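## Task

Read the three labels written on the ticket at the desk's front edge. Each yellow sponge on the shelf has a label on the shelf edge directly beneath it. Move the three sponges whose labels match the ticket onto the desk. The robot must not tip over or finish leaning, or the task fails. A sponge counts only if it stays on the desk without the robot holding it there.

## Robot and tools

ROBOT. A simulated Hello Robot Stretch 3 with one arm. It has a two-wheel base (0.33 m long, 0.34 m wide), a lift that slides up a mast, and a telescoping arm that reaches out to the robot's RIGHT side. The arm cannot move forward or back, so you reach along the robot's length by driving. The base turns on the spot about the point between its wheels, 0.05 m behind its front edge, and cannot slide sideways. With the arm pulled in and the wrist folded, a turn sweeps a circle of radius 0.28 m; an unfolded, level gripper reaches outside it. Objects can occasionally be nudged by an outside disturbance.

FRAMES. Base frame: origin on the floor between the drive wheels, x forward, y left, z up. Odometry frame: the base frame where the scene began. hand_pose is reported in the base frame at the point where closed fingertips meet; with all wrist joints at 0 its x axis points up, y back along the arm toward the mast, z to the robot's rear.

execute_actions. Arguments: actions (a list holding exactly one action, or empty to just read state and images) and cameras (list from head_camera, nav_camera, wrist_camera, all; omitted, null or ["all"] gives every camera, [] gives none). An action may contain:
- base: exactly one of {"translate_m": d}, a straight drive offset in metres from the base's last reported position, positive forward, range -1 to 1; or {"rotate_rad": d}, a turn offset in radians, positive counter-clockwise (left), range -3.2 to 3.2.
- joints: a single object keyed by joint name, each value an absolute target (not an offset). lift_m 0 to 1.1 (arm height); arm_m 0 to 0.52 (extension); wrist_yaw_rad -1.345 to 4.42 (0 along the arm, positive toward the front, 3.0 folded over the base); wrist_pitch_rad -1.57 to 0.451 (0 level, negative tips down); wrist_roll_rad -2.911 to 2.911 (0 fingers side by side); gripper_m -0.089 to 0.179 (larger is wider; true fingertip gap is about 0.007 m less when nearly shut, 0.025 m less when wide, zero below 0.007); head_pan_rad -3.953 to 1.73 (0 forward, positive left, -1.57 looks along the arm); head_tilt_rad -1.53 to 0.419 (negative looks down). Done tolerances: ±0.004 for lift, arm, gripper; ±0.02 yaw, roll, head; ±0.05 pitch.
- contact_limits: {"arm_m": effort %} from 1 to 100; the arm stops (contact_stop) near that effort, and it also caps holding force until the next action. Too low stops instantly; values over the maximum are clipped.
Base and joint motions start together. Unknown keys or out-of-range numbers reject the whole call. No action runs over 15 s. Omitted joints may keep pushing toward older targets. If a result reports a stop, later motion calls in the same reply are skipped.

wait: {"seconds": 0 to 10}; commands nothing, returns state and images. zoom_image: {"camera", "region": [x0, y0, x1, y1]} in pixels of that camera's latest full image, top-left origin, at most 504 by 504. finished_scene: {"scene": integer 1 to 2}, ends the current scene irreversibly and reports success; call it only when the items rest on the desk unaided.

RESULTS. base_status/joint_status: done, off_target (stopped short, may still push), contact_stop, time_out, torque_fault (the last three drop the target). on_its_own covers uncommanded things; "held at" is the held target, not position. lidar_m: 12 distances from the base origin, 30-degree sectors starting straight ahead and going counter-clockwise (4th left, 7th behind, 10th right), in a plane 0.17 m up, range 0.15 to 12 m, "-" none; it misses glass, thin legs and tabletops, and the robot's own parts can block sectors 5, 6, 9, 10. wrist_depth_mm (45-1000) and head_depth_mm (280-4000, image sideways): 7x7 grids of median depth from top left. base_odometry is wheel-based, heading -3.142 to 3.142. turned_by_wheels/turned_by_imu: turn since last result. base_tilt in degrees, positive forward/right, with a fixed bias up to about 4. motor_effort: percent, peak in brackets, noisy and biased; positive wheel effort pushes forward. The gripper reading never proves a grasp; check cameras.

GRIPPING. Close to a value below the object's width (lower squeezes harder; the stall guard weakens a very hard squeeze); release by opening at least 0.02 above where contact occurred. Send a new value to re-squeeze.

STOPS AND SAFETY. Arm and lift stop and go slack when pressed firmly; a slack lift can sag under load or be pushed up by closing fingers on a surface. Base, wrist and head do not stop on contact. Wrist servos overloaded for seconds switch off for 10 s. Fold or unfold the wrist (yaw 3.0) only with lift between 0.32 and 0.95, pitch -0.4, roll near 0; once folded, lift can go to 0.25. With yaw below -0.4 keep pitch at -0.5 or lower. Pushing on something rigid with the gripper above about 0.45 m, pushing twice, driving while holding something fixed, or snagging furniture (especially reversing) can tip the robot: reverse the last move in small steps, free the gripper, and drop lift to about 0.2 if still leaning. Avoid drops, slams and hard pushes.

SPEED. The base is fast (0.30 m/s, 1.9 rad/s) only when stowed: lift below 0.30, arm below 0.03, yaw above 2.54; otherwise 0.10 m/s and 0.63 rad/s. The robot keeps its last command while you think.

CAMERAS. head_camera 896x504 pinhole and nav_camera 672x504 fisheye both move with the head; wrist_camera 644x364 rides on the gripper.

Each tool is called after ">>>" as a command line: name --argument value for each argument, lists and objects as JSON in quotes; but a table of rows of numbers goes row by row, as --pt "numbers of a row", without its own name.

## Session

>>> execute_actions --actions '[]'

Scene clock: 0.00 s.
base_odometry: x=+0.000 y=+0.000 heading=+0.000 (m, m, rad; odometry frame)
turned_by_wheels: +0.000 (rad since the last result)
turned_by_imu: +0.000 (rad since the last result)
base_tilt: forward=+1.1 right=+0.6 (deg)
lidar_m: 2.74 2.54 1.66 1.52 1.53 1.47 1.03 1.38 2.17 2.23 2.28 2.82
head_depth_mm: 1752 2356 3098 2999 2950 2903 2576 / 1746 2351 2993 2957 2925 2835 2536 / 1753 2238 3032 3012 2986 2922 2539 / 1762 2218 3024 2990 2917 2940 2547 / 1761 2239 2993 2939 2917 2897 2529 / 1759 2374 2959 2906 2838 2811 2533 / 1771 2519 2959 2913 2835 2785 2523
base_status: not commanded
joint_positions: lift_m=+0.521 arm_m=+0.000 wrist_yaw_rad=+2.989 wrist_pitch_rad=-0.514 wrist_roll_rad=+0.005 gripper_m=+0.037 head_pan_rad=-0.007 head_tilt_rad=-0.013
joint_status: not commanded
motor_effort: left_wheel=+0 right_wheel=+0 lift_m=+19 arm_m=+1 wrist_yaw_rad=+1 wrist_pitch_rad=+5 wrist_roll_rad=+0 gripper_m=+0 head_pan_rad=-1 head_tilt_rad=+2 (%)
hand_pose: x=+0.0109 y=+0.0640 z=+0.5131 quat_wxyz=(+0.232, +0.697, +0.127, +0.667) (m; base frame)
wrist_depth_mm: - - - - - - - / - - - - - - - / - - - - - - - / 965 956 957 - - - - / 801 793 - 832 837 859 836 / 687 701 - 697 732 752 741 / 611 611 605 629 631 636 644
pictures: head_camera (sideways: a quarter turn clockwise sets it upright), nav_camera (sideways: a quarter turn counterclockwise sets it upright), wrist_camera
Images, in order (width x height): head_camera 896x504, nav_camera 672x504, wrist_camera 644x364.

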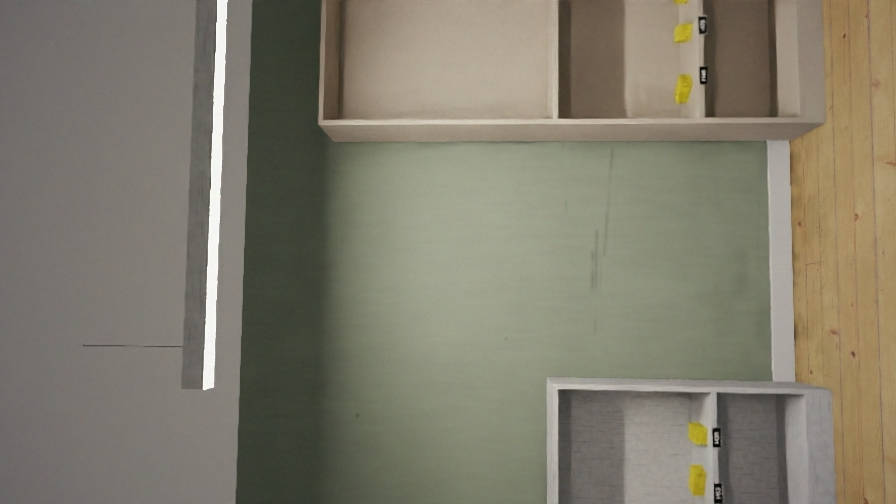

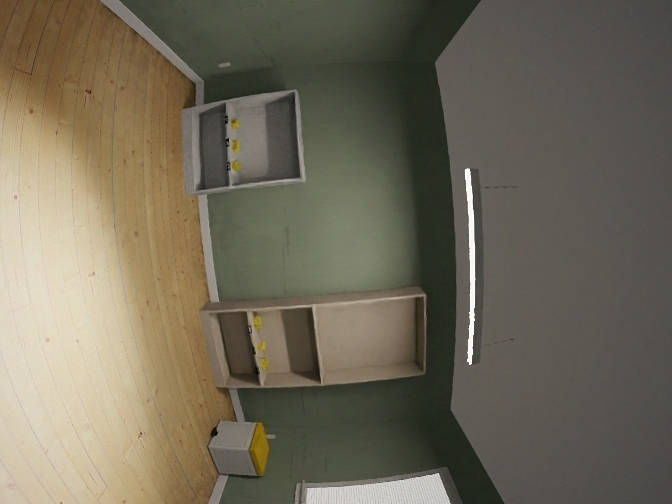

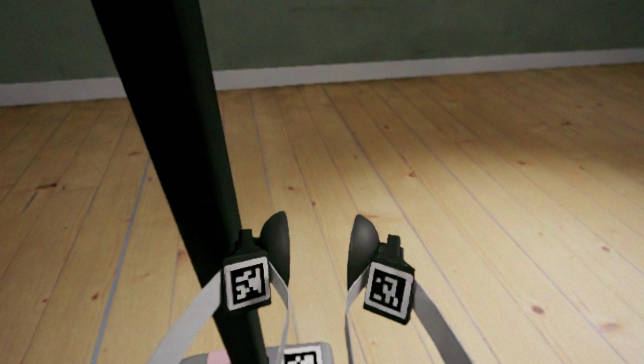

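>>> zoom_image --camera "head_camera" --region '[640, 0, 800, 120]'

>>> zoom_image --camera "head_camera" --region '[640, 384, 800, 504]'

>>> execute_actions --actions '[{"joints": {"head_pan_rad": -3.14, "head_tilt_rad": -0.5}}]' --cameras '["head_camera", "nav_camera"]'

Region (640, 0, 800, 120) of head_camera's 896x504 image, scaled by 3.150, with more detail than that image has; it fills the top 378 rows of this view, and the rest is white.

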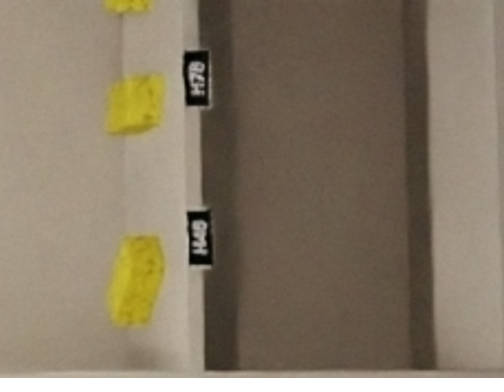

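Region (640, 384, 800, 504) of head_camera's 896x504 image, scaled by 3.150, with more detail than that image has; it fills the top 378 rows of this view, and the rest is white.

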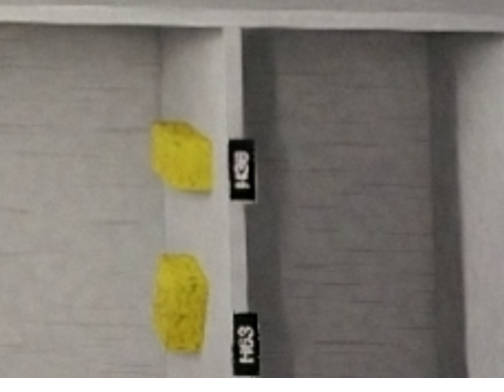

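Scene clock: 4.60 s.
base_odometry: x=+0.000 y=+0.000 heading=+0.000 (m, m, rad; odometry frame)
turned_by_wheels: +0.000 (rad since the last result)
turned_by_imu: +0.000 (rad since the last result)
base_tilt: forward=+1.1 right=+0.7 (deg)
lidar_m: 2.75 2.55 1.66 1.52 1.54 1.47 1.03 1.38 2.17 2.23 2.28 2.82
head_depth_mm: 1496 1610 1737 1372 1999 1685 1368 / 1488 1600 1722 1383 2016 1632 1378 / 1476 1582 1704 1390 1310 1639 1377 / 1466 1566 1694 1404 1254 1653 1384 / 1462 1565 1682 1416 1445 1656 1391 / 1452 1561 1675 1421 1137 1717 1387 / 1449 1543 1666 1432 1096 1612 1396
base_status: not commanded
joint_positions: lift_m=+0.521 arm_m=+0.000 wrist_yaw_rad=+2.989 wrist_pitch_rad=-0.514 wrist_roll_rad=+0.005 gripper_m=+0.037 head_pan_rad=-3.133 head_tilt_rad=-0.494
joint_status: all done
motor_effort: left_wheel=+0(0) right_wheel=-1(0) lift_m=+18(18) arm_m=+0(1) wrist_yaw_rad=+1(1) wrist_pitch_rad=+5(5) wrist_roll_rad=+0(0) gripper_m=+0(0) head_pan_rad=-4(44) head_tilt_rad=-2(23) (%)
hand_pose: x=+0.0109 y=+0.0640 z=+0.5131 quat_wxyz=(+0.232, +0.697, +0.127, +0.667) (m; base frame)
wrist_depth_mm: - - - - - - - / - - - - - - - / - - - - - - - / 958 931 970 - - - - / 806 815 - 827 841 843 832 / 682 702 - 693 730 716 755 / 600 607 621 625 619 626 635
pictures: head_camera (sideways: a quarter turn clockwise sets it upright), nav_camera (sideways: a quarter turn counterclockwise sets it upright)
Images, in order (width x height): head_camera 896x504, nav_camera 672x504.

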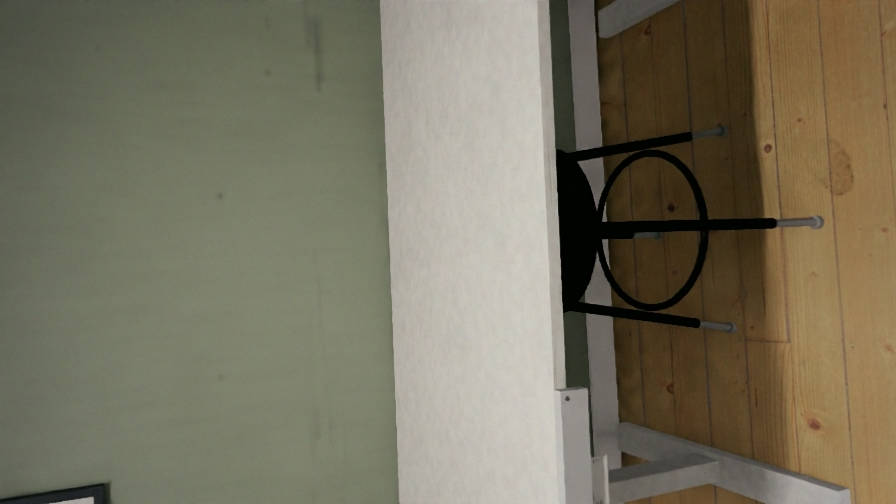

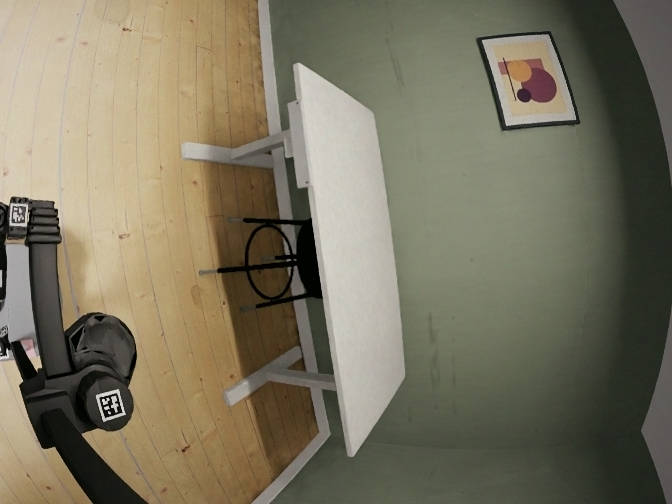

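>>> execute_actions --actions '[{"base": {"translate_m": -0.16}, "joints": {"wrist_pitch_rad": -0.4, "lift_m": 0.36, "head_pan_rad": -1.57, "head_tilt_rad": -0.6}}]' --cameras '[]'

>>> execute_actions --actions '[{"base": {"rotate_rad": -1.54}, "joints": {"wrist_yaw_rad": 0.0}}]' --cameras '["head_camera", "nav_camera"]'

Scene clock: 11.87 s.
base_odometry: x=-0.160 y=+0.000 heading=+0.000 (m, m, rad; odometry frame)
turned_by_wheels: +0.000 (rad since the last result)
turned_by_imu: +0.000 (rad since the last result)
base_tilt: forward=+1.1 right=+0.6 (deg)
lidar_m: 2.90 2.50 1.63 1.50 1.51 1.32 0.87 1.09 1.98 2.26 2.30 2.86
head_depth_mm: 1972 2168 2354 2532 1911 1534 1278 / 1939 2109 2353 2475 1914 1541 1280 / 1922 2097 2300 2441 1929 1540 1285 / 1909 2078 2301 2457 1944 1552 1287 / 1901 2073 2262 2411 1937 1554 1301 / 1888 2060 2256 2422 1953 1576 1304 / 1878 2048 2250 2415 1970 1578 1309
base_status: done
joint_positions: lift_m=+0.360 arm_m=+0.000 wrist_yaw_rad=+2.989 wrist_pitch_rad=-0.422 wrist_roll_rad=+0.005 gripper_m=+0.037 head_pan_rad=-1.577 head_tilt_rad=-0.593
joint_status: all done
motor_effort: left_wheel=+0(6) right_wheel=+0(6) lift_m=+15(14) arm_m=+0(1) wrist_yaw_rad=+1(1) wrist_pitch_rad=+7(8) wrist_roll_rad=+0(1) gripper_m=+0(0) head_pan_rad=+3(43) head_tilt_rad=-3(10) (%)
hand_pose: x=+0.0128 y=+0.0764 z=+0.3720 quat_wxyz=(+0.201, +0.702, +0.095, +0.677) (m; base frame)
wrist_depth_mm: - - - - - - - / - - - - - - - / - - - - - - - / 805 843 838 879 870 897 921 / 662 662 - 703 693 720 730 / 565 558 - 575 592 600 584 / 483 504 - 517 501 512 515
pictures: none
No camera images: the call's "cameras" was empty. Leave "cameras" out to get every camera's image.

Scene clock: 15.27 s.
base_odometry: x=-0.160 y=+0.000 heading=-1.540 (m, m, rad; odometry frame)
turned_by_wheels: -1.540 (rad since the last result)
turned_by_imu: -1.519 (rad since the last result)
base_tilt: forward=+1.1 right=+0.6 (deg)
lidar_m: 2.26 2.30 2.92 2.90 2.43 1.61 1.49 1.52 1.32 0.87 1.24 2.01
head_depth_mm: 1343 1459 1555 1126 1782 1531 1281 / 1330 1452 1559 1133 1732 1528 1281 / 1326 1446 1538 1140 1172 1501 1290 / 1318 1433 1542 1150 1149 1510 1296 / 1312 1428 1522 1159 1400 1516 1296 / 1306 1420 1533 1168 1765 1567 1308 / 1302 1417 1524 1175 981 1521 1306
base_status: done
joint_positions: lift_m=+0.360 arm_m=+0.000 wrist_yaw_rad=+0.002 wrist_pitch_rad=-0.422 wrist_roll_rad=+0.005 gripper_m=+0.037 head_pan_rad=-1.577 head_tilt_rad=-0.593
joint_status: all done
motor_effort: left_wheel=+2(8) right_wheel=-3(7) lift_m=+15(15) arm_m=+1(1) wrist_yaw_rad=-1(2) wrist_pitch_rad=+7(7) wrist_roll_rad=+1(1) gripper_m=+0(0) head_pan_rad=+2(3) head_tilt_rad=-3(3) (%)
hand_pose: x=-0.0211 y=-0.3689 z=+0.3721 quat_wxyz=(+0.690, +0.148, -0.693, -0.148) (m; base frame)
wrist_depth_mm: - - - - - - - / - - - - - - - / - - - - - - - / 778 839 854 828 883 893 903 / 652 657 684 679 694 723 730 / 548 560 593 594 589 583 592 / 483 487 499 497 503 501 517
pictures: head_camera (sideways: a quarter turn clockwise sets it upright), nav_camera (sideways: a quarter turn counterclockwise sets it upright)
Images, in order (width x height): head_camera 896x504, nav_camera 672x504.

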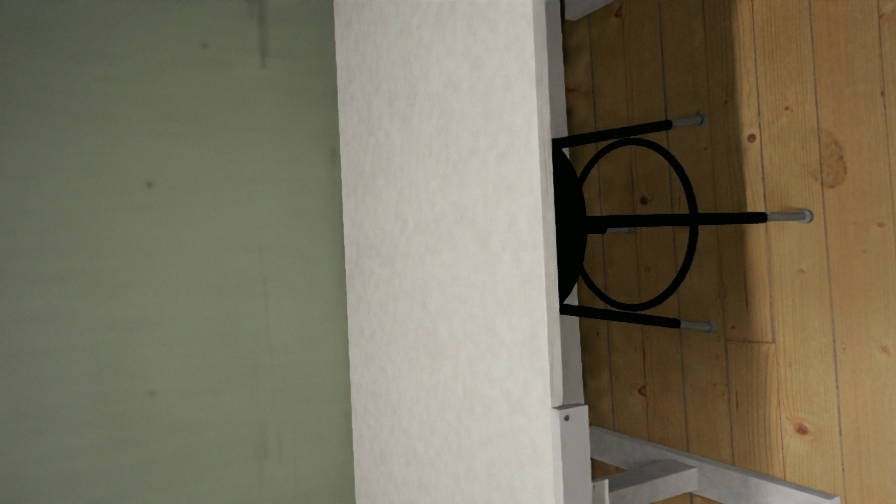

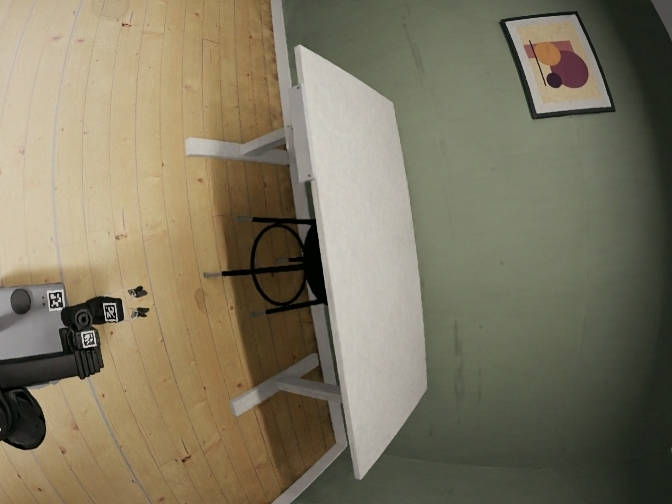

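>>> execute_actions --actions '[{"base": {"rotate_rad": 0.092}, "joints": {"wrist_pitch_rad": 0.3}}]' --cameras '[]'

>>> execute_actions --actions '[{"base": {"translate_m": 0.42}, "joints": {"arm_m": 0.1}}]' --cameras '["head_camera", "wrist_camera"]'

Scene clock: 18.40 s.
base_odometry: x=-0.160 y=+0.000 heading=-1.448 (m, m, rad; odometry frame)
turned_by_wheels: +0.092 (rad since the last result)
turned_by_imu: +0.090 (rad since the last result)
base_tilt: forward=+1.1 right=+0.6 (deg)
lidar_m: 2.26 2.35 2.97 2.90 2.17 1.56 1.49 1.54 1.32 0.87 1.24 2.18
head_depth_mm: 1303 1418 1506 1121 1720 1522 1282 / 1308 1427 1520 1133 1380 1490 1287 / 1311 1427 1524 1144 1136 1503 1286 / 1318 1437 1537 1144 1427 1515 1290 / 1327 1441 1536 1158 1822 1555 1298 / 1325 1448 1547 1168 977 1569 1307 / 1332 1454 1561 1175 988 1541 1312
base_status: done
joint_positions: lift_m=+0.360 arm_m=+0.000 wrist_yaw_rad=+0.002 wrist_pitch_rad=+0.274 wrist_roll_rad=+0.005 gripper_m=+0.037 head_pan_rad=-1.577 head_tilt_rad=-0.593
joint_status: all done
motor_effort: left_wheel=-2(7) right_wheel=+3(7) lift_m=+15(15) arm_m=+0(1) wrist_yaw_rad=-2(1) wrist_pitch_rad=+8(4) wrist_roll_rad=+0(0) gripper_m=+0(0) head_pan_rad=+2(2) head_tilt_rad=-3(3) (%)
hand_pose: x=-0.0209 y=-0.3981 z=+0.5451 quat_wxyz=(+0.699, -0.095, -0.702, +0.097) (m; base frame)
wrist_depth_mm: - - - - - - - / - - - - - - - / 568 547 700 659 620 - - / - 975 - 975 845 857 883 / - - - - - - - / - - - - - - - / - 893 - - - - -
pictures: none
No camera images: the call's "cameras" was empty. Leave "cameras" out to get every camera's image.

Scene clock: 23.77 s.
base_odometry: x=-0.109 y=-0.417 heading=-1.448 (m, m, rad; odometry frame)
turned_by_wheels: +0.000 (rad since the last result)
turned_by_imu: -0.001 (rad since the last result)
base_tilt: forward=+1.1 right=+0.6 (deg)
lidar_m: 1.84 1.91 2.57 2.90 2.79 2.00 1.92 1.61 0.99 1.11 1.61 1.92
head_depth_mm: 1295 1416 1507 1123 1356 1483 1284 / 1297 1420 1510 1134 949 1531 1286 / 1301 1425 1516 1144 948 1540 1320 / 1313 1421 1521 1150 966 1509 1289 / 1315 1436 1555 1158 1818 1565 1300 / 1323 1432 1588 1753 1879 1560 1302 / 1324 1444 1588 1766 1905 1565 1311
base_status: done
joint_positions: lift_m=+0.360 arm_m=+0.100 wrist_yaw_rad=+0.002 wrist_pitch_rad=+0.275 wrist_roll_rad=+0.005 gripper_m=+0.037 head_pan_rad=-1.577 head_tilt_rad=-0.593
joint_status: all done
motor_effort: left_wheel=-2(6) right_wheel=+2(8) lift_m=+15(15) arm_m=+3(4) wrist_yaw_rad=-1(1) wrist_pitch_rad=+8(9) wrist_roll_rad=+0(0) gripper_m=+0(0) head_pan_rad=+3(3) head_tilt_rad=-2(1) (%)
hand_pose: x=-0.0209 y=-0.4979 z=+0.5454 quat_wxyz=(+0.699, -0.096, -0.702, +0.098) (m; base frame)
wrist_depth_mm: - - - - - - - / - - - - - - - / - - 520 438 440 512 493 / - - - - 835 762 737 / - - - - - - - / - - - - - - - / - - - - - - -
pictures: head_camera (sideways: a quarter turn clockwise sets it upright), wrist_camera
Images, in order (width x height): head_camera 896x504, wrist_camera 644x364.

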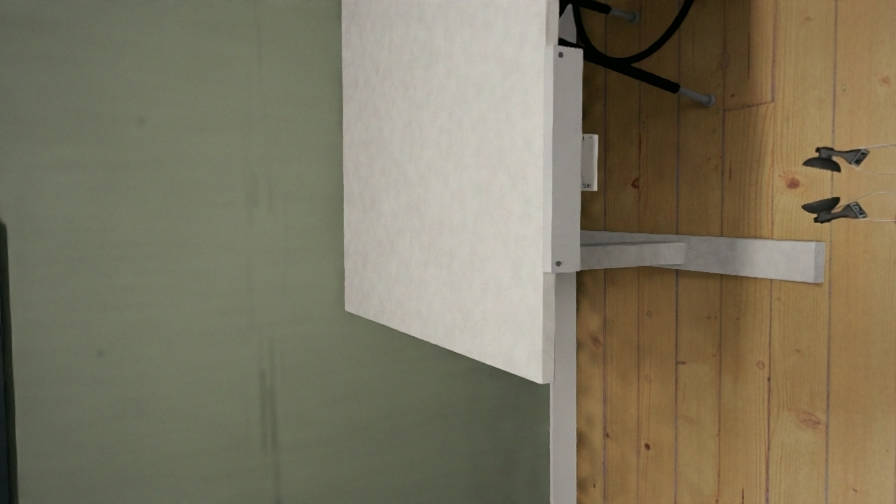

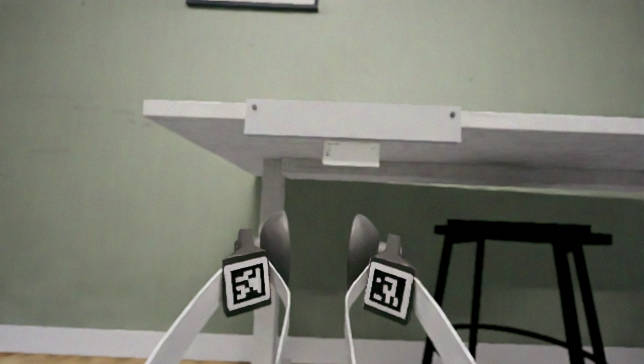

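>>> zoom_image --camera "wrist_camera" --region '[300, 120, 400, 180]'

>>> execute_actions --actions '[{"base": {"translate_m": -0.045}, "joints": {"arm_m": 0.40}}]' --cameras '["wrist_camera"]'

Region (300, 120, 400, 180) of wrist_camera's 644x364 image, scaled by 5.040; it fills the top 302 rows of this view, and the rest is white.

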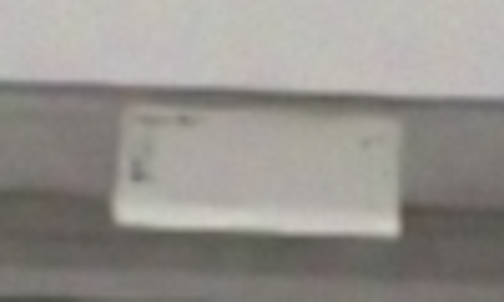

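Scene clock: 27.93 s.
base_odometry: x=-0.114 y=-0.372 heading=-1.448 (m, m, rad; odometry frame)
turned_by_wheels: +0.000 (rad since the last result)
turned_by_imu: +0.000 (rad since the last result)
base_tilt: forward=+1.1 right=+0.5 (deg)
lidar_m: 1.88 1.96 2.63 2.90 2.73 1.95 1.87 1.93 0.97 1.11 1.61 1.95
head_depth_mm: 1294 1405 1502 1123 1525 1530 1278 / 1299 1422 1506 1133 951 1535 1310 / 1309 1415 1521 1139 950 1592 1232 / 1312 1428 1522 1146 967 1512 1290 / 1317 1437 1550 1156 1819 1562 1300 / 1323 1438 1585 1711 1872 1565 1299 / 1324 1445 1596 1751 1909 1577 1308
base_status: done
joint_positions: lift_m=+0.360 arm_m=+0.400 wrist_yaw_rad=+0.001 wrist_pitch_rad=+0.276 wrist_roll_rad=+0.005 gripper_m=+0.037 head_pan_rad=-1.577 head_tilt_rad=-0.593
joint_status: all done
motor_effort: left_wheel=-2(9) right_wheel=+2(4) lift_m=+15(15) arm_m=+3(4) wrist_yaw_rad=-1(1) wrist_pitch_rad=+8(9) wrist_roll_rad=+1(0) gripper_m=+0(0) head_pan_rad=+3(3) head_tilt_rad=-2(2) (%)
hand_pose: x=-0.0210 y=-0.7978 z=+0.5456 quat_wxyz=(+0.699, -0.096, -0.702, +0.098) (m; base frame)
wrist_depth_mm: 235 231 146 146 206 213 209 / 344 325 314 310 301 290 284 / 920 895 464 464 466 466 446 / 937 922 853 912 945 908 923 / 898 892 498 880 931 441 342 / 908 881 483 892 867 898 881 / 849 862 899 873 870 876 915
pictures: wrist_camera
Images, in order (width x height): wrist_camera 644x364.

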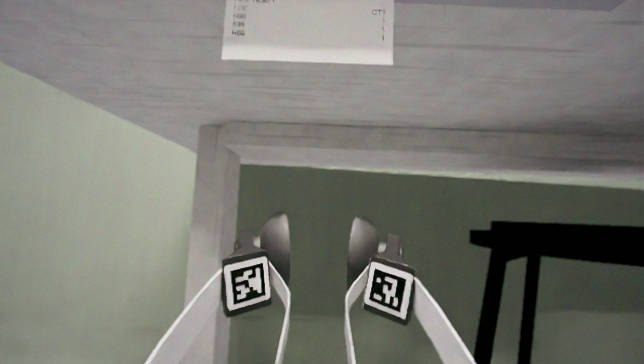

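>>> execute_actions --actions '[{"base": {"translate_m": 0.03}, "joints": {"arm_m": 0.45, "lift_m": 0.425}}]' --cameras '["wrist_camera"]'

Scene clock: 30.10 s.
base_odometry: x=-0.110 y=-0.402 heading=-1.448 (m, m, rad; odometry frame)
turned_by_wheels: +0.000 (rad since the last result)
turned_by_imu: +0.000 (rad since the last result)
base_tilt: forward=+1.1 right=+0.7 (deg)
lidar_m: 1.85 1.93 2.59 2.90 2.76 1.99 1.91 1.96 0.98 1.11 1.62 1.93
head_depth_mm: 1295 1411 1499 1123 1371 1530 1280 / 1298 1414 1510 1131 952 1604 1251 / 1301 1414 1515 1136 944 1549 1290 / 1311 1419 1520 1148 964 1513 1294 / 1314 1427 1548 1156 1821 1560 1297 / 1317 1435 1580 1752 1885 1564 1300 / 1325 1443 1588 1769 1898 1576 1309
base_status: done
joint_positions: lift_m=+0.425 arm_m=+0.450 wrist_yaw_rad=+0.001 wrist_pitch_rad=+0.276 wrist_roll_rad=+0.005 gripper_m=+0.037 head_pan_rad=-1.577 head_tilt_rad=-0.593
joint_status: all done
motor_effort: left_wheel=-2(5) right_wheel=+2(9) lift_m=+21(25) arm_m=+3(2) wrist_yaw_rad=+0(0) wrist_pitch_rad=+8(8) wrist_roll_rad=+0(0) gripper_m=+0(0) head_pan_rad=+3(2) head_tilt_rad=-3(2) (%)
hand_pose: x=-0.0210 y=-0.8478 z=+0.6102 quat_wxyz=(+0.699, -0.096, -0.702, +0.098) (m; base frame)
wrist_depth_mm: 84 84 84 84 83 83 83 / 186 169 102 91 91 90 92 / 301 287 242 90 90 90 228 / 822 861 435 89 88 89 406 / 843 836 438 846 869 872 856 / 821 835 820 841 838 825 349 / 812 847 637 854 832 851 556
pictures: wrist_camera
Images, in order (width x height): wrist_camera 644x364.

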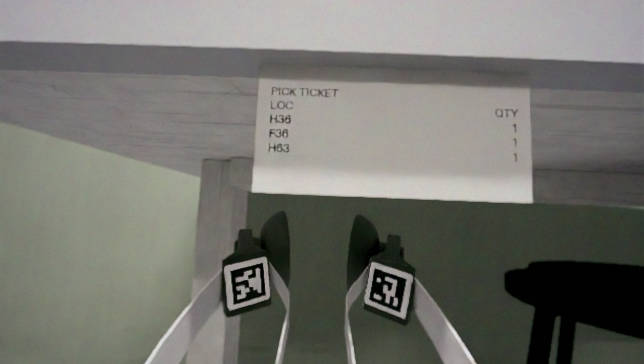

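>>> zoom_image --camera "wrist_camera" --region '[250, 80, 370, 160]'

>>> execute_actions --actions '[{"joints": {"lift_m": 0.36, "head_pan_rad": 1.5, "head_tilt_rad": -0.3}}]' --cameras '["head_camera"]'

Region (250, 80, 370, 160) of wrist_camera's 644x364 image, scaled by 4.200.

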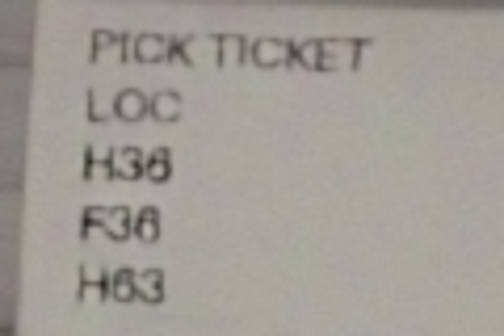

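Scene clock: 32.50 s.
base_odometry: x=-0.110 y=-0.402 heading=-1.448 (m, m, rad; odometry frame)
turned_by_wheels: +0.000 (rad since the last result)
turned_by_imu: +0.000 (rad since the last result)
base_tilt: forward=+1.1 right=+0.6 (deg)
lidar_m: 1.85 1.93 2.60 2.90 2.77 1.99 1.90 1.97 0.98 1.11 1.61 1.93
head_depth_mm: 2824 2918 3026 3159 3007 2110 1622 / 2836 2914 3029 3182 3043 2125 1637 / 2819 2880 3021 3148 3013 2126 1641 / 2835 2952 3114 3215 3070 2155 1635 / 2842 2954 3070 3216 3112 2146 1637 / 2819 2943 3076 3214 3010 2137 1644 / 2818 2947 3058 3100 3009 2157 1641
base_status: not commanded
joint_positions: lift_m=+0.360 arm_m=+0.450 wrist_yaw_rad=+0.001 wrist_pitch_rad=+0.276 wrist_roll_rad=+0.005 gripper_m=+0.037 head_pan_rad=+1.493 head_tilt_rad=-0.310
joint_status: all done
motor_effort: left_wheel=-2(2) right_wheel=+2(2) lift_m=+15(18) arm_m=+3(4) wrist_yaw_rad=+0(1) wrist_pitch_rad=+8(8) wrist_roll_rad=+1(0) gripper_m=+0(1) head_pan_rad=+3(43) head_tilt_rad=+4(18) (%)
hand_pose: x=-0.0210 y=-0.8478 z=+0.5456 quat_wxyz=(+0.699, -0.096, -0.702, +0.098) (m; base frame)
wrist_depth_mm: 237 232 227 224 219 214 210 / 881 322 317 311 300 293 283 / 841 879 445 418 421 415 411 / 866 872 489 861 852 857 896 / 837 844 434 838 865 858 349 / 838 825 848 852 843 851 857 / 820 821 629 835 863 844 811
pictures: head_camera (sideways: a quarter turn clockwise sets it upright)
Images, in order (width x height): head_camera 896x504.

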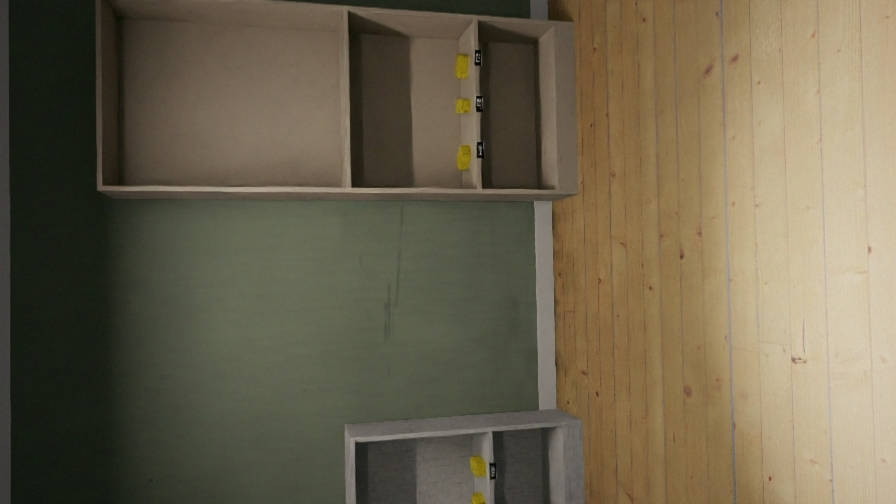

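>>> zoom_image --camera "head_camera" --region '[430, 40, 550, 170]'

>>> execute_actions --actions '[{"joints": {"arm_m": 0.0, "wrist_pitch_rad": -0.4, "head_pan_rad": 1.73, "head_tilt_rad": -0.3}}]' --cameras '["head_camera"]'

Region (430, 40, 550, 170) of head_camera's 896x504 image, scaled by 3.877, with more detail than that image has; it fills the left 465 columns of this view, and the rest is white.

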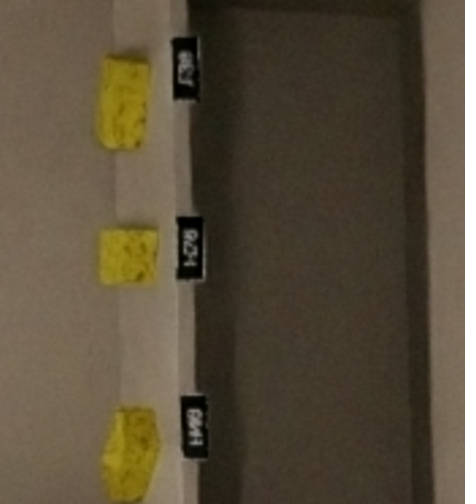

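Scene clock: 37.67 s.
base_odometry: x=-0.110 y=-0.402 heading=-1.448 (m, m, rad; odometry frame)
turned_by_wheels: +0.000 (rad since the last result)
turned_by_imu: +0.000 (rad since the last result)
base_tilt: forward=+1.1 right=+0.6 (deg)
lidar_m: 1.85 1.93 2.59 2.90 2.77 1.99 1.90 1.96 0.98 1.11 1.61 1.93
head_depth_mm: 2711 2806 2896 3011 2883 2118 1626 / 2768 2885 2998 3141 3028 2138 1625 / 2836 2922 3064 3204 3069 2119 1634 / 2888 3014 3130 3266 3076 2129 1635 / 2946 3087 3175 3270 3078 2133 1641 / 2992 3125 3275 3337 3069 - - / - - - - - - -
base_status: not commanded
joint_positions: lift_m=+0.360 arm_m=+0.000 wrist_yaw_rad=+0.001 wrist_pitch_rad=-0.416 wrist_roll_rad=+0.005 gripper_m=+0.037 head_pan_rad=+1.716 head_tilt_rad=-0.310
joint_status: all done
joint sent to its limit — the command would take head_pan_rad past its upper limit, so that joint was sent only as far as its limit.
motor_effort: left_wheel=-2(2) right_wheel=+2(2) lift_m=+15(15) arm_m=-2(2) wrist_yaw_rad=-1(1) wrist_pitch_rad=+5(8) wrist_roll_rad=+0(0) gripper_m=+0(0) head_pan_rad=+3(20) head_tilt_rad=+4(3) (%)
hand_pose: x=-0.0212 y=-0.3699 z=+0.3733 quat_wxyz=(+0.690, +0.146, -0.693, -0.146) (m; base frame)
wrist_depth_mm: - - - - - - - / - - - - - - - / - - - - - - - / 812 833 812 863 904 904 937 / 681 669 712 688 714 739 740 / 563 579 591 594 600 609 600 / 475 493 489 502 498 511 511
pictures: head_camera (sideways: a quarter turn clockwise sets it upright)
Images, in order (width x height): head_camera 896x504.

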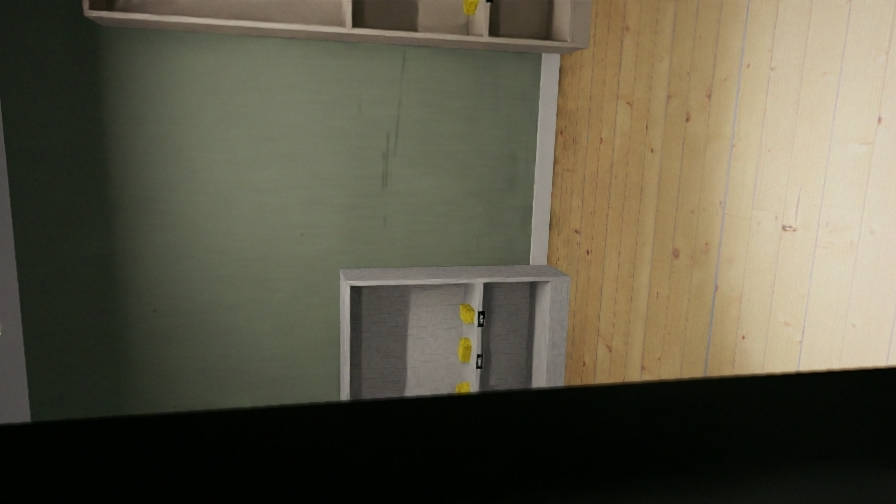

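>>> execute_actions --actions '[{"base": {"rotate_rad": 1.232}, "joints": {"wrist_yaw_rad": 2.8, "head_pan_rad": 0.0, "head_tilt_rad": -0.4}}]' --cameras '[]'

>>> execute_actions --actions '[{"joints": {"lift_m": 0.28}}]' --cameras '[]'

>>> execute_actions --actions '[{"base": {"translate_m": 1.0}}]' --cameras '[]'

>>> execute_actions --actions '[{"base": {"translate_m": 1.0}}]' --cameras '["head_camera"]'

Scene clock: 44.07 s.
base_odometry: x=-0.110 y=-0.402 heading=-0.216 (m, m, rad; odometry frame)
turned_by_wheels: +1.232 (rad since the last result)
turned_by_imu: +1.214 (rad since the last result)
base_tilt: forward=+1.1 right=+0.7 (deg)
lidar_m: 2.74 2.99 2.35 1.92 1.91 1.57 0.98 1.13 1.72 1.87 1.85 2.05
head_depth_mm: 2922 3034 3136 2802 2582 1892 1494 / 3054 3235 3430 3495 2563 1894 1502 / 2926 3095 3280 3434 2600 1897 1504 / 2859 2989 3174 3252 2593 1895 1503 / 2782 2919 3064 3204 2597 1910 1510 / 2713 2851 3013 3242 2609 1922 1516 / 2690 2807 2954 3113 2663 1928 1512
base_status: done
joint_positions: lift_m=+0.360 arm_m=+0.000 wrist_yaw_rad=+2.797 wrist_pitch_rad=-0.416 wrist_roll_rad=+0.005 gripper_m=+0.037 head_pan_rad=+0.007 head_tilt_rad=-0.395
joint_status: all done
motor_effort: left_wheel=-2(8) right_wheel=+3(7) lift_m=+15(15) arm_m=-2(2) wrist_yaw_rad=+4(4) wrist_pitch_rad=+5(5) wrist_roll_rad=+1(0) gripper_m=-1(0) head_pan_rad=-4(42) head_tilt_rad=-2(10) (%)
hand_pose: x=+0.0546 y=+0.0663 z=+0.3733 quat_wxyz=(+0.263, +0.708, +0.025, +0.655) (m; base frame)
wrist_depth_mm: - - - - - - - / - - - - - - - / - - - - - - - / - 824 853 865 868 874 898 / 649 692 685 702 706 726 723 / 558 - 593 580 594 588 606 / 484 476 515 499 498 515 519
pictures: none
No camera images: the call's "cameras" was empty. Leave "cameras" out to get every camera's image.

Scene clock: 45.63 s.
base_odometry: x=-0.110 y=-0.402 heading=-0.216 (m, m, rad; odometry frame)
turned_by_wheels: +0.000 (rad since the last result)
turned_by_imu: +0.000 (rad since the last result)
base_tilt: forward=+1.1 right=+0.6 (deg)
lidar_m: 2.74 2.98 2.35 1.92 1.91 1.57 0.98 1.13 1.72 1.86 1.85 2.06
head_depth_mm: 2929 3029 3091 2821 2572 1883 1493 / 3061 3258 3434 3471 2599 1887 1503 / 2951 3105 3272 3434 2580 1905 1501 / 2858 2983 3167 3279 2597 1908 1502 / 2771 2877 3051 3192 2608 1917 1513 / 2707 2850 3002 3248 2605 1924 1518 / 2658 2827 2957 3118 2622 1920 1513
base_status: not commanded
joint_positions: lift_m=+0.280 arm_m=+0.000 wrist_yaw_rad=+2.797 wrist_pitch_rad=-0.417 wrist_roll_rad=+0.005 gripper_m=+0.037 head_pan_rad=+0.007 head_tilt_rad=-0.395
joint_status: all done
motor_effort: left_wheel=-2(3) right_wheel=+3(3) lift_m=+15(18) arm_m=-2(2) wrist_yaw_rad=+3(3) wrist_pitch_rad=+6(5) wrist_roll_rad=+0(0) gripper_m=+0(1) head_pan_rad=-4(4) head_tilt_rad=-2(2) (%)
hand_pose: x=+0.0545 y=+0.0662 z=+0.2932 quat_wxyz=(+0.263, +0.708, +0.025, +0.655) (m; base frame)
wrist_depth_mm: - - - - - - - / - - - - - - - / - 896 957 939 - - - / - 694 712 717 739 754 772 / 542 580 587 577 572 601 605 / 464 - - 488 514 504 514 / - - - 425 423 432 432
pictures: none
No camera images: the call's "cameras" was empty. Leave "cameras" out to get every camera's image.

Scene clock: 50.73 s.
base_odometry: x=+0.866 y=-0.617 heading=-0.216 (m, m, rad; odometry frame)
turned_by_wheels: +0.000 (rad since the last result)
turned_by_imu: -0.001 (rad since the last result)
base_tilt: forward=+1.1 right=+0.6 (deg)
lidar_m: 1.87 1.94 2.23 2.27 2.26 2.48 1.98 2.50 1.86 1.52 1.51 1.67
head_depth_mm: 2217 2335 2451 2553 1974 1872 1490 / 2145 2271 2422 2563 2562 1890 1498 / 1947 2091 2311 2468 2399 1895 1496 / 1970 2089 2218 2312 2386 1901 1510 / 1929 2017 2128 2232 2341 1907 1504 / 1869 1963 2072 2160 2261 1917 1511 / 1833 1939 2058 2186 2302 1923 1519
base_status: done
joint_positions: lift_m=+0.280 arm_m=+0.000 wrist_yaw_rad=+2.798 wrist_pitch_rad=-0.417 wrist_roll_rad=+0.005 gripper_m=+0.037 head_pan_rad=+0.007 head_tilt_rad=-0.396
joint_status: not commanded
motor_effort: left_wheel=-2(9) right_wheel=+2(11) lift_m=+15(15) arm_m=-2(2) wrist_yaw_rad=+3(3) wrist_pitch_rad=+6(6) wrist_roll_rad=+0(1) gripper_m=+0(0) head_pan_rad=-4(3) head_tilt_rad=-2(2) (%)
hand_pose: x=+0.0544 y=+0.0662 z=+0.2932 quat_wxyz=(+0.263, +0.708, +0.025, +0.655) (m; base frame)
wrist_depth_mm: - - - - - - - / - - - - - - - / - 945 924 956 - - - / - 713 698 706 753 766 754 / 546 584 583 584 599 597 626 / 472 - - 486 508 499 506 / - - - 423 420 431 430
pictures: none
No camera images: the call's "cameras" was empty. Leave "cameras" out to get every camera's image.

Scene clock: 55.83 s.
base_odometry: x=+1.843 y=-0.832 heading=-0.217 (m, m, rad; odometry frame)
turned_by_wheels: +0.000 (rad since the last result)
turned_by_imu: -0.001 (rad since the last result)
base_tilt: forward=+1.0 right=+0.6 (deg)
lidar_m: 1.09 1.06 1.46 1.75 2.62 2.88 3.06 2.85 1.43 1.17 1.09 0.86
head_depth_mm: 1278 1360 1449 1547 1664 1750 1491 / 1239 1317 1398 1496 1597 1700 1495 / 979 1059 1120 1192 1268 1323 1388 / 1109 1165 1226 1315 1416 1293 1385 / 1092 1147 1204 1293 1364 1271 1396 / 1059 1113 1166 1242 1321 1205 1394 / 1029 1087 1138 1206 1276 1207 1401
base_status: done
joint_positions: lift_m=+0.280 arm_m=+0.000 wrist_yaw_rad=+2.798 wrist_pitch_rad=-0.417 wrist_roll_rad=+0.005 gripper_m=+0.037 head_pan_rad=+0.007 head_tilt_rad=-0.396
joint_status: not commanded
motor_effort: left_wheel=-2(9) right_wheel=+2(11) lift_m=+15(15) arm_m=-2(2) wrist_yaw_rad=+2(2) wrist_pitch_rad=+5(5) wrist_roll_rad=+0(1) gripper_m=+0(0) head_pan_rad=-4(4) head_tilt_rad=-2(3) (%)
hand_pose: x=+0.0544 y=+0.0662 z=+0.2931 quat_wxyz=(+0.263, +0.708, +0.026, +0.655) (m; base frame)
wrist_depth_mm: - - - - - - 873 / - - - - - - 925 / - 909 938 943 - 895 809 / - 711 709 732 742 744 752 / 540 583 584 579 601 592 617 / 461 - - 489 504 506 505 / - - - 419 425 425 431
pictures: head_camera (sideways: a quarter turn clockwise sets it upright)
Images, in order (width x height): head_camera 896x504.

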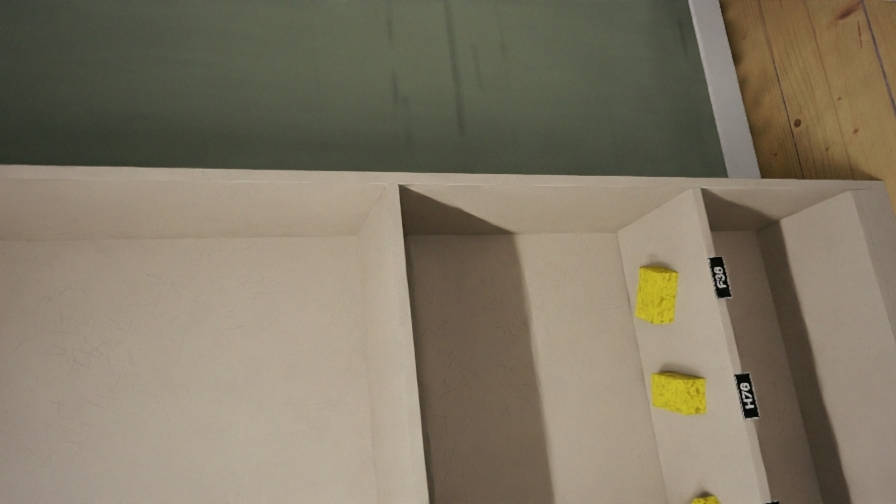

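>>> zoom_image --camera "head_camera" --region '[620, 240, 800, 440]'

>>> execute_actions --actions '[{"base": {"translate_m": 0.45}}]' --cameras '[]'

>>> execute_actions --actions '[{"base": {"rotate_rad": 1.957}, "joints": {"head_pan_rad": -1.57, "head_tilt_rad": -0.9}}]' --cameras '[]'

>>> execute_actions --actions '[{"joints": {"lift_m": 0.36, "gripper_m": 0.15}}]' --cameras '["head_camera"]'

Region (620, 240, 800, 440) of head_camera's 896x504 image, scaled by 2.520, with more detail than that image has; it fills the left 454 columns of this view, and the rest is white.

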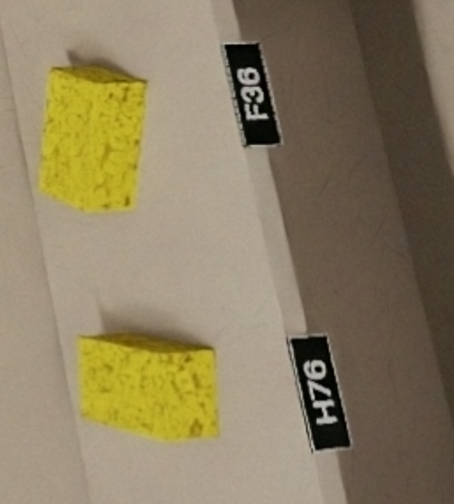

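Scene clock: 59.70 s.
base_odometry: x=+2.282 y=-0.928 heading=-0.217 (m, m, rad; odometry frame)
turned_by_wheels: +0.000 (rad since the last result)
turned_by_imu: -0.001 (rad since the last result)
base_tilt: forward=+1.1 right=+0.6 (deg)
lidar_m: 0.63 0.84 0.78 1.56 2.78 3.06 3.53 2.41 1.23 1.00 0.58 0.63
head_depth_mm: 856 907 966 1031 1115 1196 1304 / 831 880 936 999 1070 1150 1249 / 523 552 611 636 683 735 841 / 685 732 784 725 897 967 921 / 711 753 794 767 897 957 947 / 693 730 770 771 865 924 952 / 674 709 748 769 837 892 927
base_status: done
joint_positions: lift_m=+0.280 arm_m=+0.000 wrist_yaw_rad=+2.798 wrist_pitch_rad=-0.417 wrist_roll_rad=+0.005 gripper_m=+0.037 head_pan_rad=+0.007 head_tilt_rad=-0.396
joint_status: not commanded
motor_effort: left_wheel=-2(10) right_wheel=+2(11) lift_m=+15(15) arm_m=-2(3) wrist_yaw_rad=+2(3) wrist_pitch_rad=+6(6) wrist_roll_rad=+0(0) gripper_m=+0(0) head_pan_rad=-4(5) head_tilt_rad=-2(1) (%)
hand_pose: x=+0.0544 y=+0.0662 z=+0.2931 quat_wxyz=(+0.263, +0.708, +0.026, +0.655) (m; base frame)
wrist_depth_mm: - - - - 808 707 597 / - - - - 866 746 618 / - 927 939 884 778 754 651 / - 698 699 730 698 598 587 / 542 570 588 586 591 570 506 / 474 - - 486 504 504 490 / - - - 423 423 434 433
pictures: none
No camera images: the call's "cameras" was empty. Leave "cameras" out to get every camera's image.

Scene clock: 62.17 s.
base_odometry: x=+2.282 y=-0.928 heading=+1.740 (m, m, rad; odometry frame)
turned_by_wheels: +1.957 (rad since the last result)
turned_by_imu: +1.919 (rad since the last result)
base_tilt: forward=+1.1 right=+0.6 (deg)
lidar_m: 2.43 2.91 3.87 3.52 1.39 1.03 0.58 0.60 0.63 0.85 0.78 1.32
head_depth_mm: 620 814 928 1017 981 1236 1123 / 631 818 958 1058 1267 1228 1126 / 643 826 963 1065 1272 1245 1128 / 652 836 974 1057 1280 1258 1138 / 663 841 984 1093 1292 1259 1142 / 675 847 994 1099 1319 1270 1149 / 685 856 1001 1111 1182 1284 1153
base_status: done
joint_positions: lift_m=+0.280 arm_m=+0.000 wrist_yaw_rad=+2.798 wrist_pitch_rad=-0.417 wrist_roll_rad=+0.005 gripper_m=+0.037 head_pan_rad=-1.563 head_tilt_rad=-0.889
joint_status: all done
motor_effort: left_wheel=-2(12) right_wheel=+2(13) lift_m=+15(15) arm_m=-2(2) wrist_yaw_rad=+2(3) wrist_pitch_rad=+6(6) wrist_roll_rad=+1(0) gripper_m=+0(1) head_pan_rad=-3(43) head_tilt_rad=-4(26) (%)
hand_pose: x=+0.0544 y=+0.0662 z=+0.2931 quat_wxyz=(+0.263, +0.708, +0.026, +0.655) (m; base frame)
wrist_depth_mm: - - - - - - - / - - - - - - - / - 916 913 950 - - - / - 695 702 723 753 775 760 / 549 579 593 582 587 597 619 / 463 - - 490 509 498 504 / - - - 420 424 428 429
pictures: none
No camera images: the call's "cameras" was empty. Leave "cameras" out to get every camera's image.

Scene clock: 63.77 s.
base_odometry: x=+2.282 y=-0.928 heading=+1.740 (m, m, rad; odometry frame)
turned_by_wheels: +0.000 (rad since the last result)
turned_by_imu: +0.000 (rad since the last result)
base_tilt: forward=+1.1 right=+0.6 (deg)
lidar_m: 2.44 2.89 3.85 3.52 1.39 1.03 0.58 0.60 0.63 0.84 0.78 1.32
head_depth_mm: 621 816 928 1016 981 1243 1121 / 631 822 958 1059 1266 1227 1126 / 642 828 964 1063 1276 1242 1150 / 652 834 971 1060 1277 1258 1144 / 664 842 984 1092 1288 1266 1141 / 675 846 992 1095 1318 1270 1150 / 687 852 1004 1115 1185 1276 1157
base_status: not commanded
joint_positions: lift_m=+0.360 arm_m=+0.000 wrist_yaw_rad=+2.798 wrist_pitch_rad=-0.417 wrist_roll_rad=+0.005 gripper_m=+0.150 head_pan_rad=-1.563 head_tilt_rad=-0.889
joint_status: all done
motor_effort: left_wheel=-2(2) right_wheel=+2(2) lift_m=+21(23) arm_m=-2(2) wrist_yaw_rad=+3(2) wrist_pitch_rad=+5(5) wrist_roll_rad=+0(0) gripper_m=+1(85) head_pan_rad=-5(3) head_tilt_rad=-3(4) (%)
hand_pose: x=+0.0544 y=+0.0662 z=+0.3727 quat_wxyz=(+0.263, +0.708, +0.026, +0.655) (m; base frame)
wrist_depth_mm: - - - - - - - / - - - - - - - / - - - - - - - / - 838 852 872 851 899 884 / 637 - 673 687 697 724 717 / 543 - 576 579 588 - 609 / 479 - 514 499 502 500 515
pictures: head_camera (sideways: a quarter turn clockwise sets it upright)
Images, in order (width x height): head_camera 896x504.

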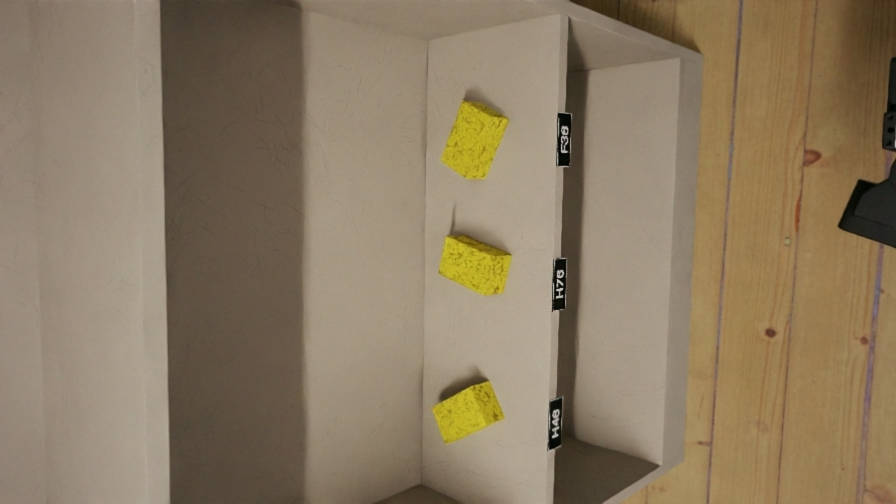

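>>> execute_actions --actions '[{"joints": {"wrist_yaw_rad": -0.3, "lift_m": 0.42, "gripper_m": 0.179}}]' --cameras '[]'

>>> execute_actions --actions '[{"joints": {"wrist_pitch_rad": -0.1, "arm_m": 0.12}}]' --cameras '["head_camera", "wrist_camera"]'

Scene clock: 68.43 s.
base_odometry: x=+2.282 y=-0.928 heading=+1.740 (m, m, rad; odometry frame)
turned_by_wheels: +0.000 (rad since the last result)
turned_by_imu: +0.000 (rad since the last result)
base_tilt: forward=+1.1 right=+0.6 (deg)
lidar_m: 2.43 2.89 3.87 3.52 1.39 1.03 0.58 0.60 0.63 0.85 0.78 1.31
head_depth_mm: 622 813 925 1016 983 1238 1119 / 630 822 958 1059 1267 1227 1139 / 641 824 963 1063 1278 1241 1132 / 653 835 976 1056 1276 1260 1138 / 665 841 980 1092 1291 1266 1142 / 675 849 996 1096 1319 1276 1150 / 686 853 1007 1112 1183 1283 1153
base_status: not commanded
joint_positions: lift_m=+0.420 arm_m=+0.000 wrist_yaw_rad=-0.297 wrist_pitch_rad=-0.417 wrist_roll_rad=+0.005 gripper_m=+0.179 head_pan_rad=-1.563 head_tilt_rad=-0.889
joint_status: all done
motor_effort: left_wheel=-2(3) right_wheel=+3(2) lift_m=+21(19) arm_m=-3(2) wrist_yaw_rad=-2(4) wrist_pitch_rad=+5(6) wrist_roll_rad=+0(1) gripper_m=+0(85) head_pan_rad=-4(4) head_tilt_rad=-3(4) (%)
hand_pose: x=-0.0873 y=-0.3599 z=+0.4327 quat_wxyz=(+0.661, +0.042, -0.707, -0.248) (m; base frame)
wrist_depth_mm: 312 355 371 454 369 686 756 / 273 506 317 510 418 768 799 / 525 557 617 631 482 869 845 / 578 616 668 706 850 947 855 / 609 642 625 637 760 819 775 / 532 527 527 565 655 647 677 / 456 487 522 561 567 568 462
pictures: none
No camera images: the call's "cameras" was empty. Leave "cameras" out to get every camera's image.

Scene clock: 70.57 s.
base_odometry: x=+2.282 y=-0.928 heading=+1.740 (m, m, rad; odometry frame)
turned_by_wheels: +0.000 (rad since the last result)
turned_by_imu: +0.000 (rad since the last result)
base_tilt: forward=+1.1 right=+0.7 (deg)
lidar_m: 2.44 2.89 3.84 3.54 1.39 1.03 0.58 0.60 0.63 0.85 0.78 1.32
head_depth_mm: 620 815 926 1011 970 1243 1135 / 631 819 956 1056 1268 1239 - / 642 827 965 1064 1130 1251 1111 / 651 834 974 1058 1283 1260 1136 / 663 840 987 1091 1288 1261 1141 / 675 848 995 1104 1324 1273 1141 / 686 854 1000 1112 1185 1287 1157
base_status: not commanded
joint_positions: lift_m=+0.420 arm_m=+0.120 wrist_yaw_rad=-0.298 wrist_pitch_rad=-0.124 wrist_roll_rad=+0.005 gripper_m=+0.179 head_pan_rad=-1.563 head_tilt_rad=-0.889
joint_status: all done
motor_effort: left_wheel=-2(2) right_wheel=+2(3) lift_m=+21(21) arm_m=+4(5) wrist_yaw_rad=-2(2) wrist_pitch_rad=+8(12) wrist_roll_rad=+0(0) gripper_m=+1(0) head_pan_rad=-4(4) head_tilt_rad=-4(4) (%)
hand_pose: x=-0.0953 y=-0.5049 z=+0.5029 quat_wxyz=(+0.690, -0.062, -0.706, -0.148) (m; base frame)
wrist_depth_mm: 369 389 412 441 342 256 634 / 375 403 427 467 349 271 673 / 380 424 434 487 349 630 702 / 251 303 315 312 311 686 760 / 208 220 227 246 297 720 778 / 438 501 532 573 368 768 829 / 473 510 565 589 369 753 735
pictures: head_camera (sideways: a quarter turn clockwise sets it upright), wrist_camera
Images, in order (width x height): head_camera 896x504, wrist_camera 644x364.

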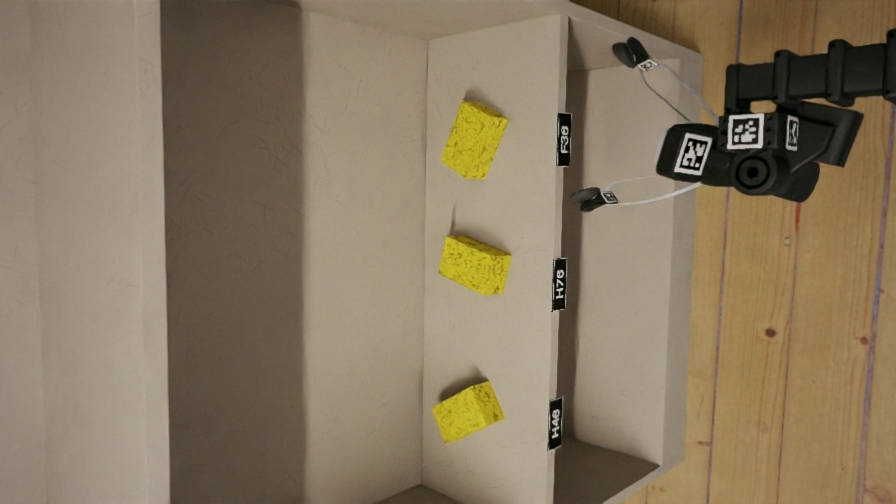

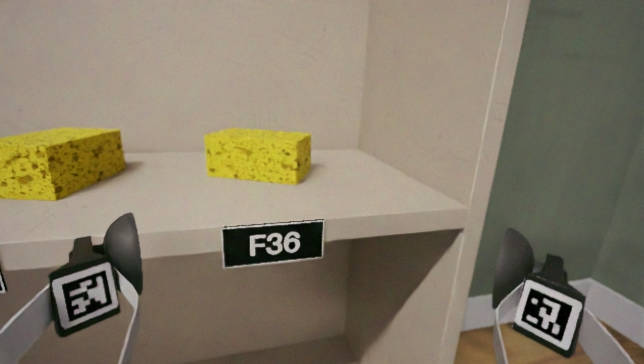

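>>> execute_actions --actions '[{"base": {"translate_m": 0.025}, "joints": {"lift_m": 0.45, "arm_m": 0.19}}]' --cameras '["wrist_camera"]'

Scene clock: 73.90 s.
base_odometry: x=+2.278 y=-0.904 heading=+1.740 (m, m, rad; odometry frame)
turned_by_wheels: +0.000 (rad since the last result)
turned_by_imu: +0.000 (rad since the last result)
base_tilt: forward=+1.1 right=+0.6 (deg)
lidar_m: 2.41 2.87 3.85 3.51 1.43 1.06 0.61 0.63 0.64 0.85 0.76 1.31
head_depth_mm: 620 815 949 1039 976 1223 1121 / 631 820 956 1056 1261 - 1128 / 640 829 965 1065 981 1231 1132 / 651 832 975 1066 1282 1254 1137 / 663 841 983 1093 1288 1265 1143 / 676 848 990 1083 1300 1270 1151 / 685 853 1005 1086 1177 1291 1154
base_status: done
joint_positions: lift_m=+0.450 arm_m=+0.190 wrist_yaw_rad=-0.298 wrist_pitch_rad=-0.123 wrist_roll_rad=+0.005 gripper_m=+0.179 head_pan_rad=-1.563 head_tilt_rad=-0.889
joint_status: all done
motor_effort: left_wheel=-2(6) right_wheel=+3(9) lift_m=+21(23) arm_m=+3(3) wrist_yaw_rad=-1(1) wrist_pitch_rad=+8(9) wrist_roll_rad=+0(0) gripper_m=+0(0) head_pan_rad=-4(4) head_tilt_rad=-3(4) (%)
hand_pose: x=-0.0953 y=-0.5749 z=+0.5330 quat_wxyz=(+0.690, -0.062, -0.706, -0.148) (m; base frame)
wrist_depth_mm: 317 330 358 381 390 260 193 / 321 349 368 397 398 261 195 / 340 359 385 415 400 263 211 / 251 363 377 307 378 266 223 / 204 266 270 265 285 259 706 / - 200 204 207 214 215 772 / 151 161 170 183 341 286 758
pictures: wrist_camera
Images, in order (width x height): wrist_camera 644x364.

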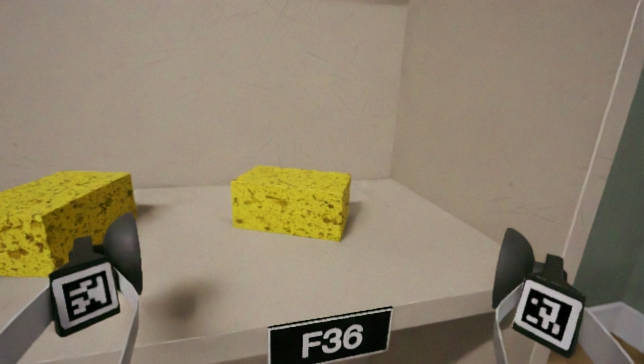

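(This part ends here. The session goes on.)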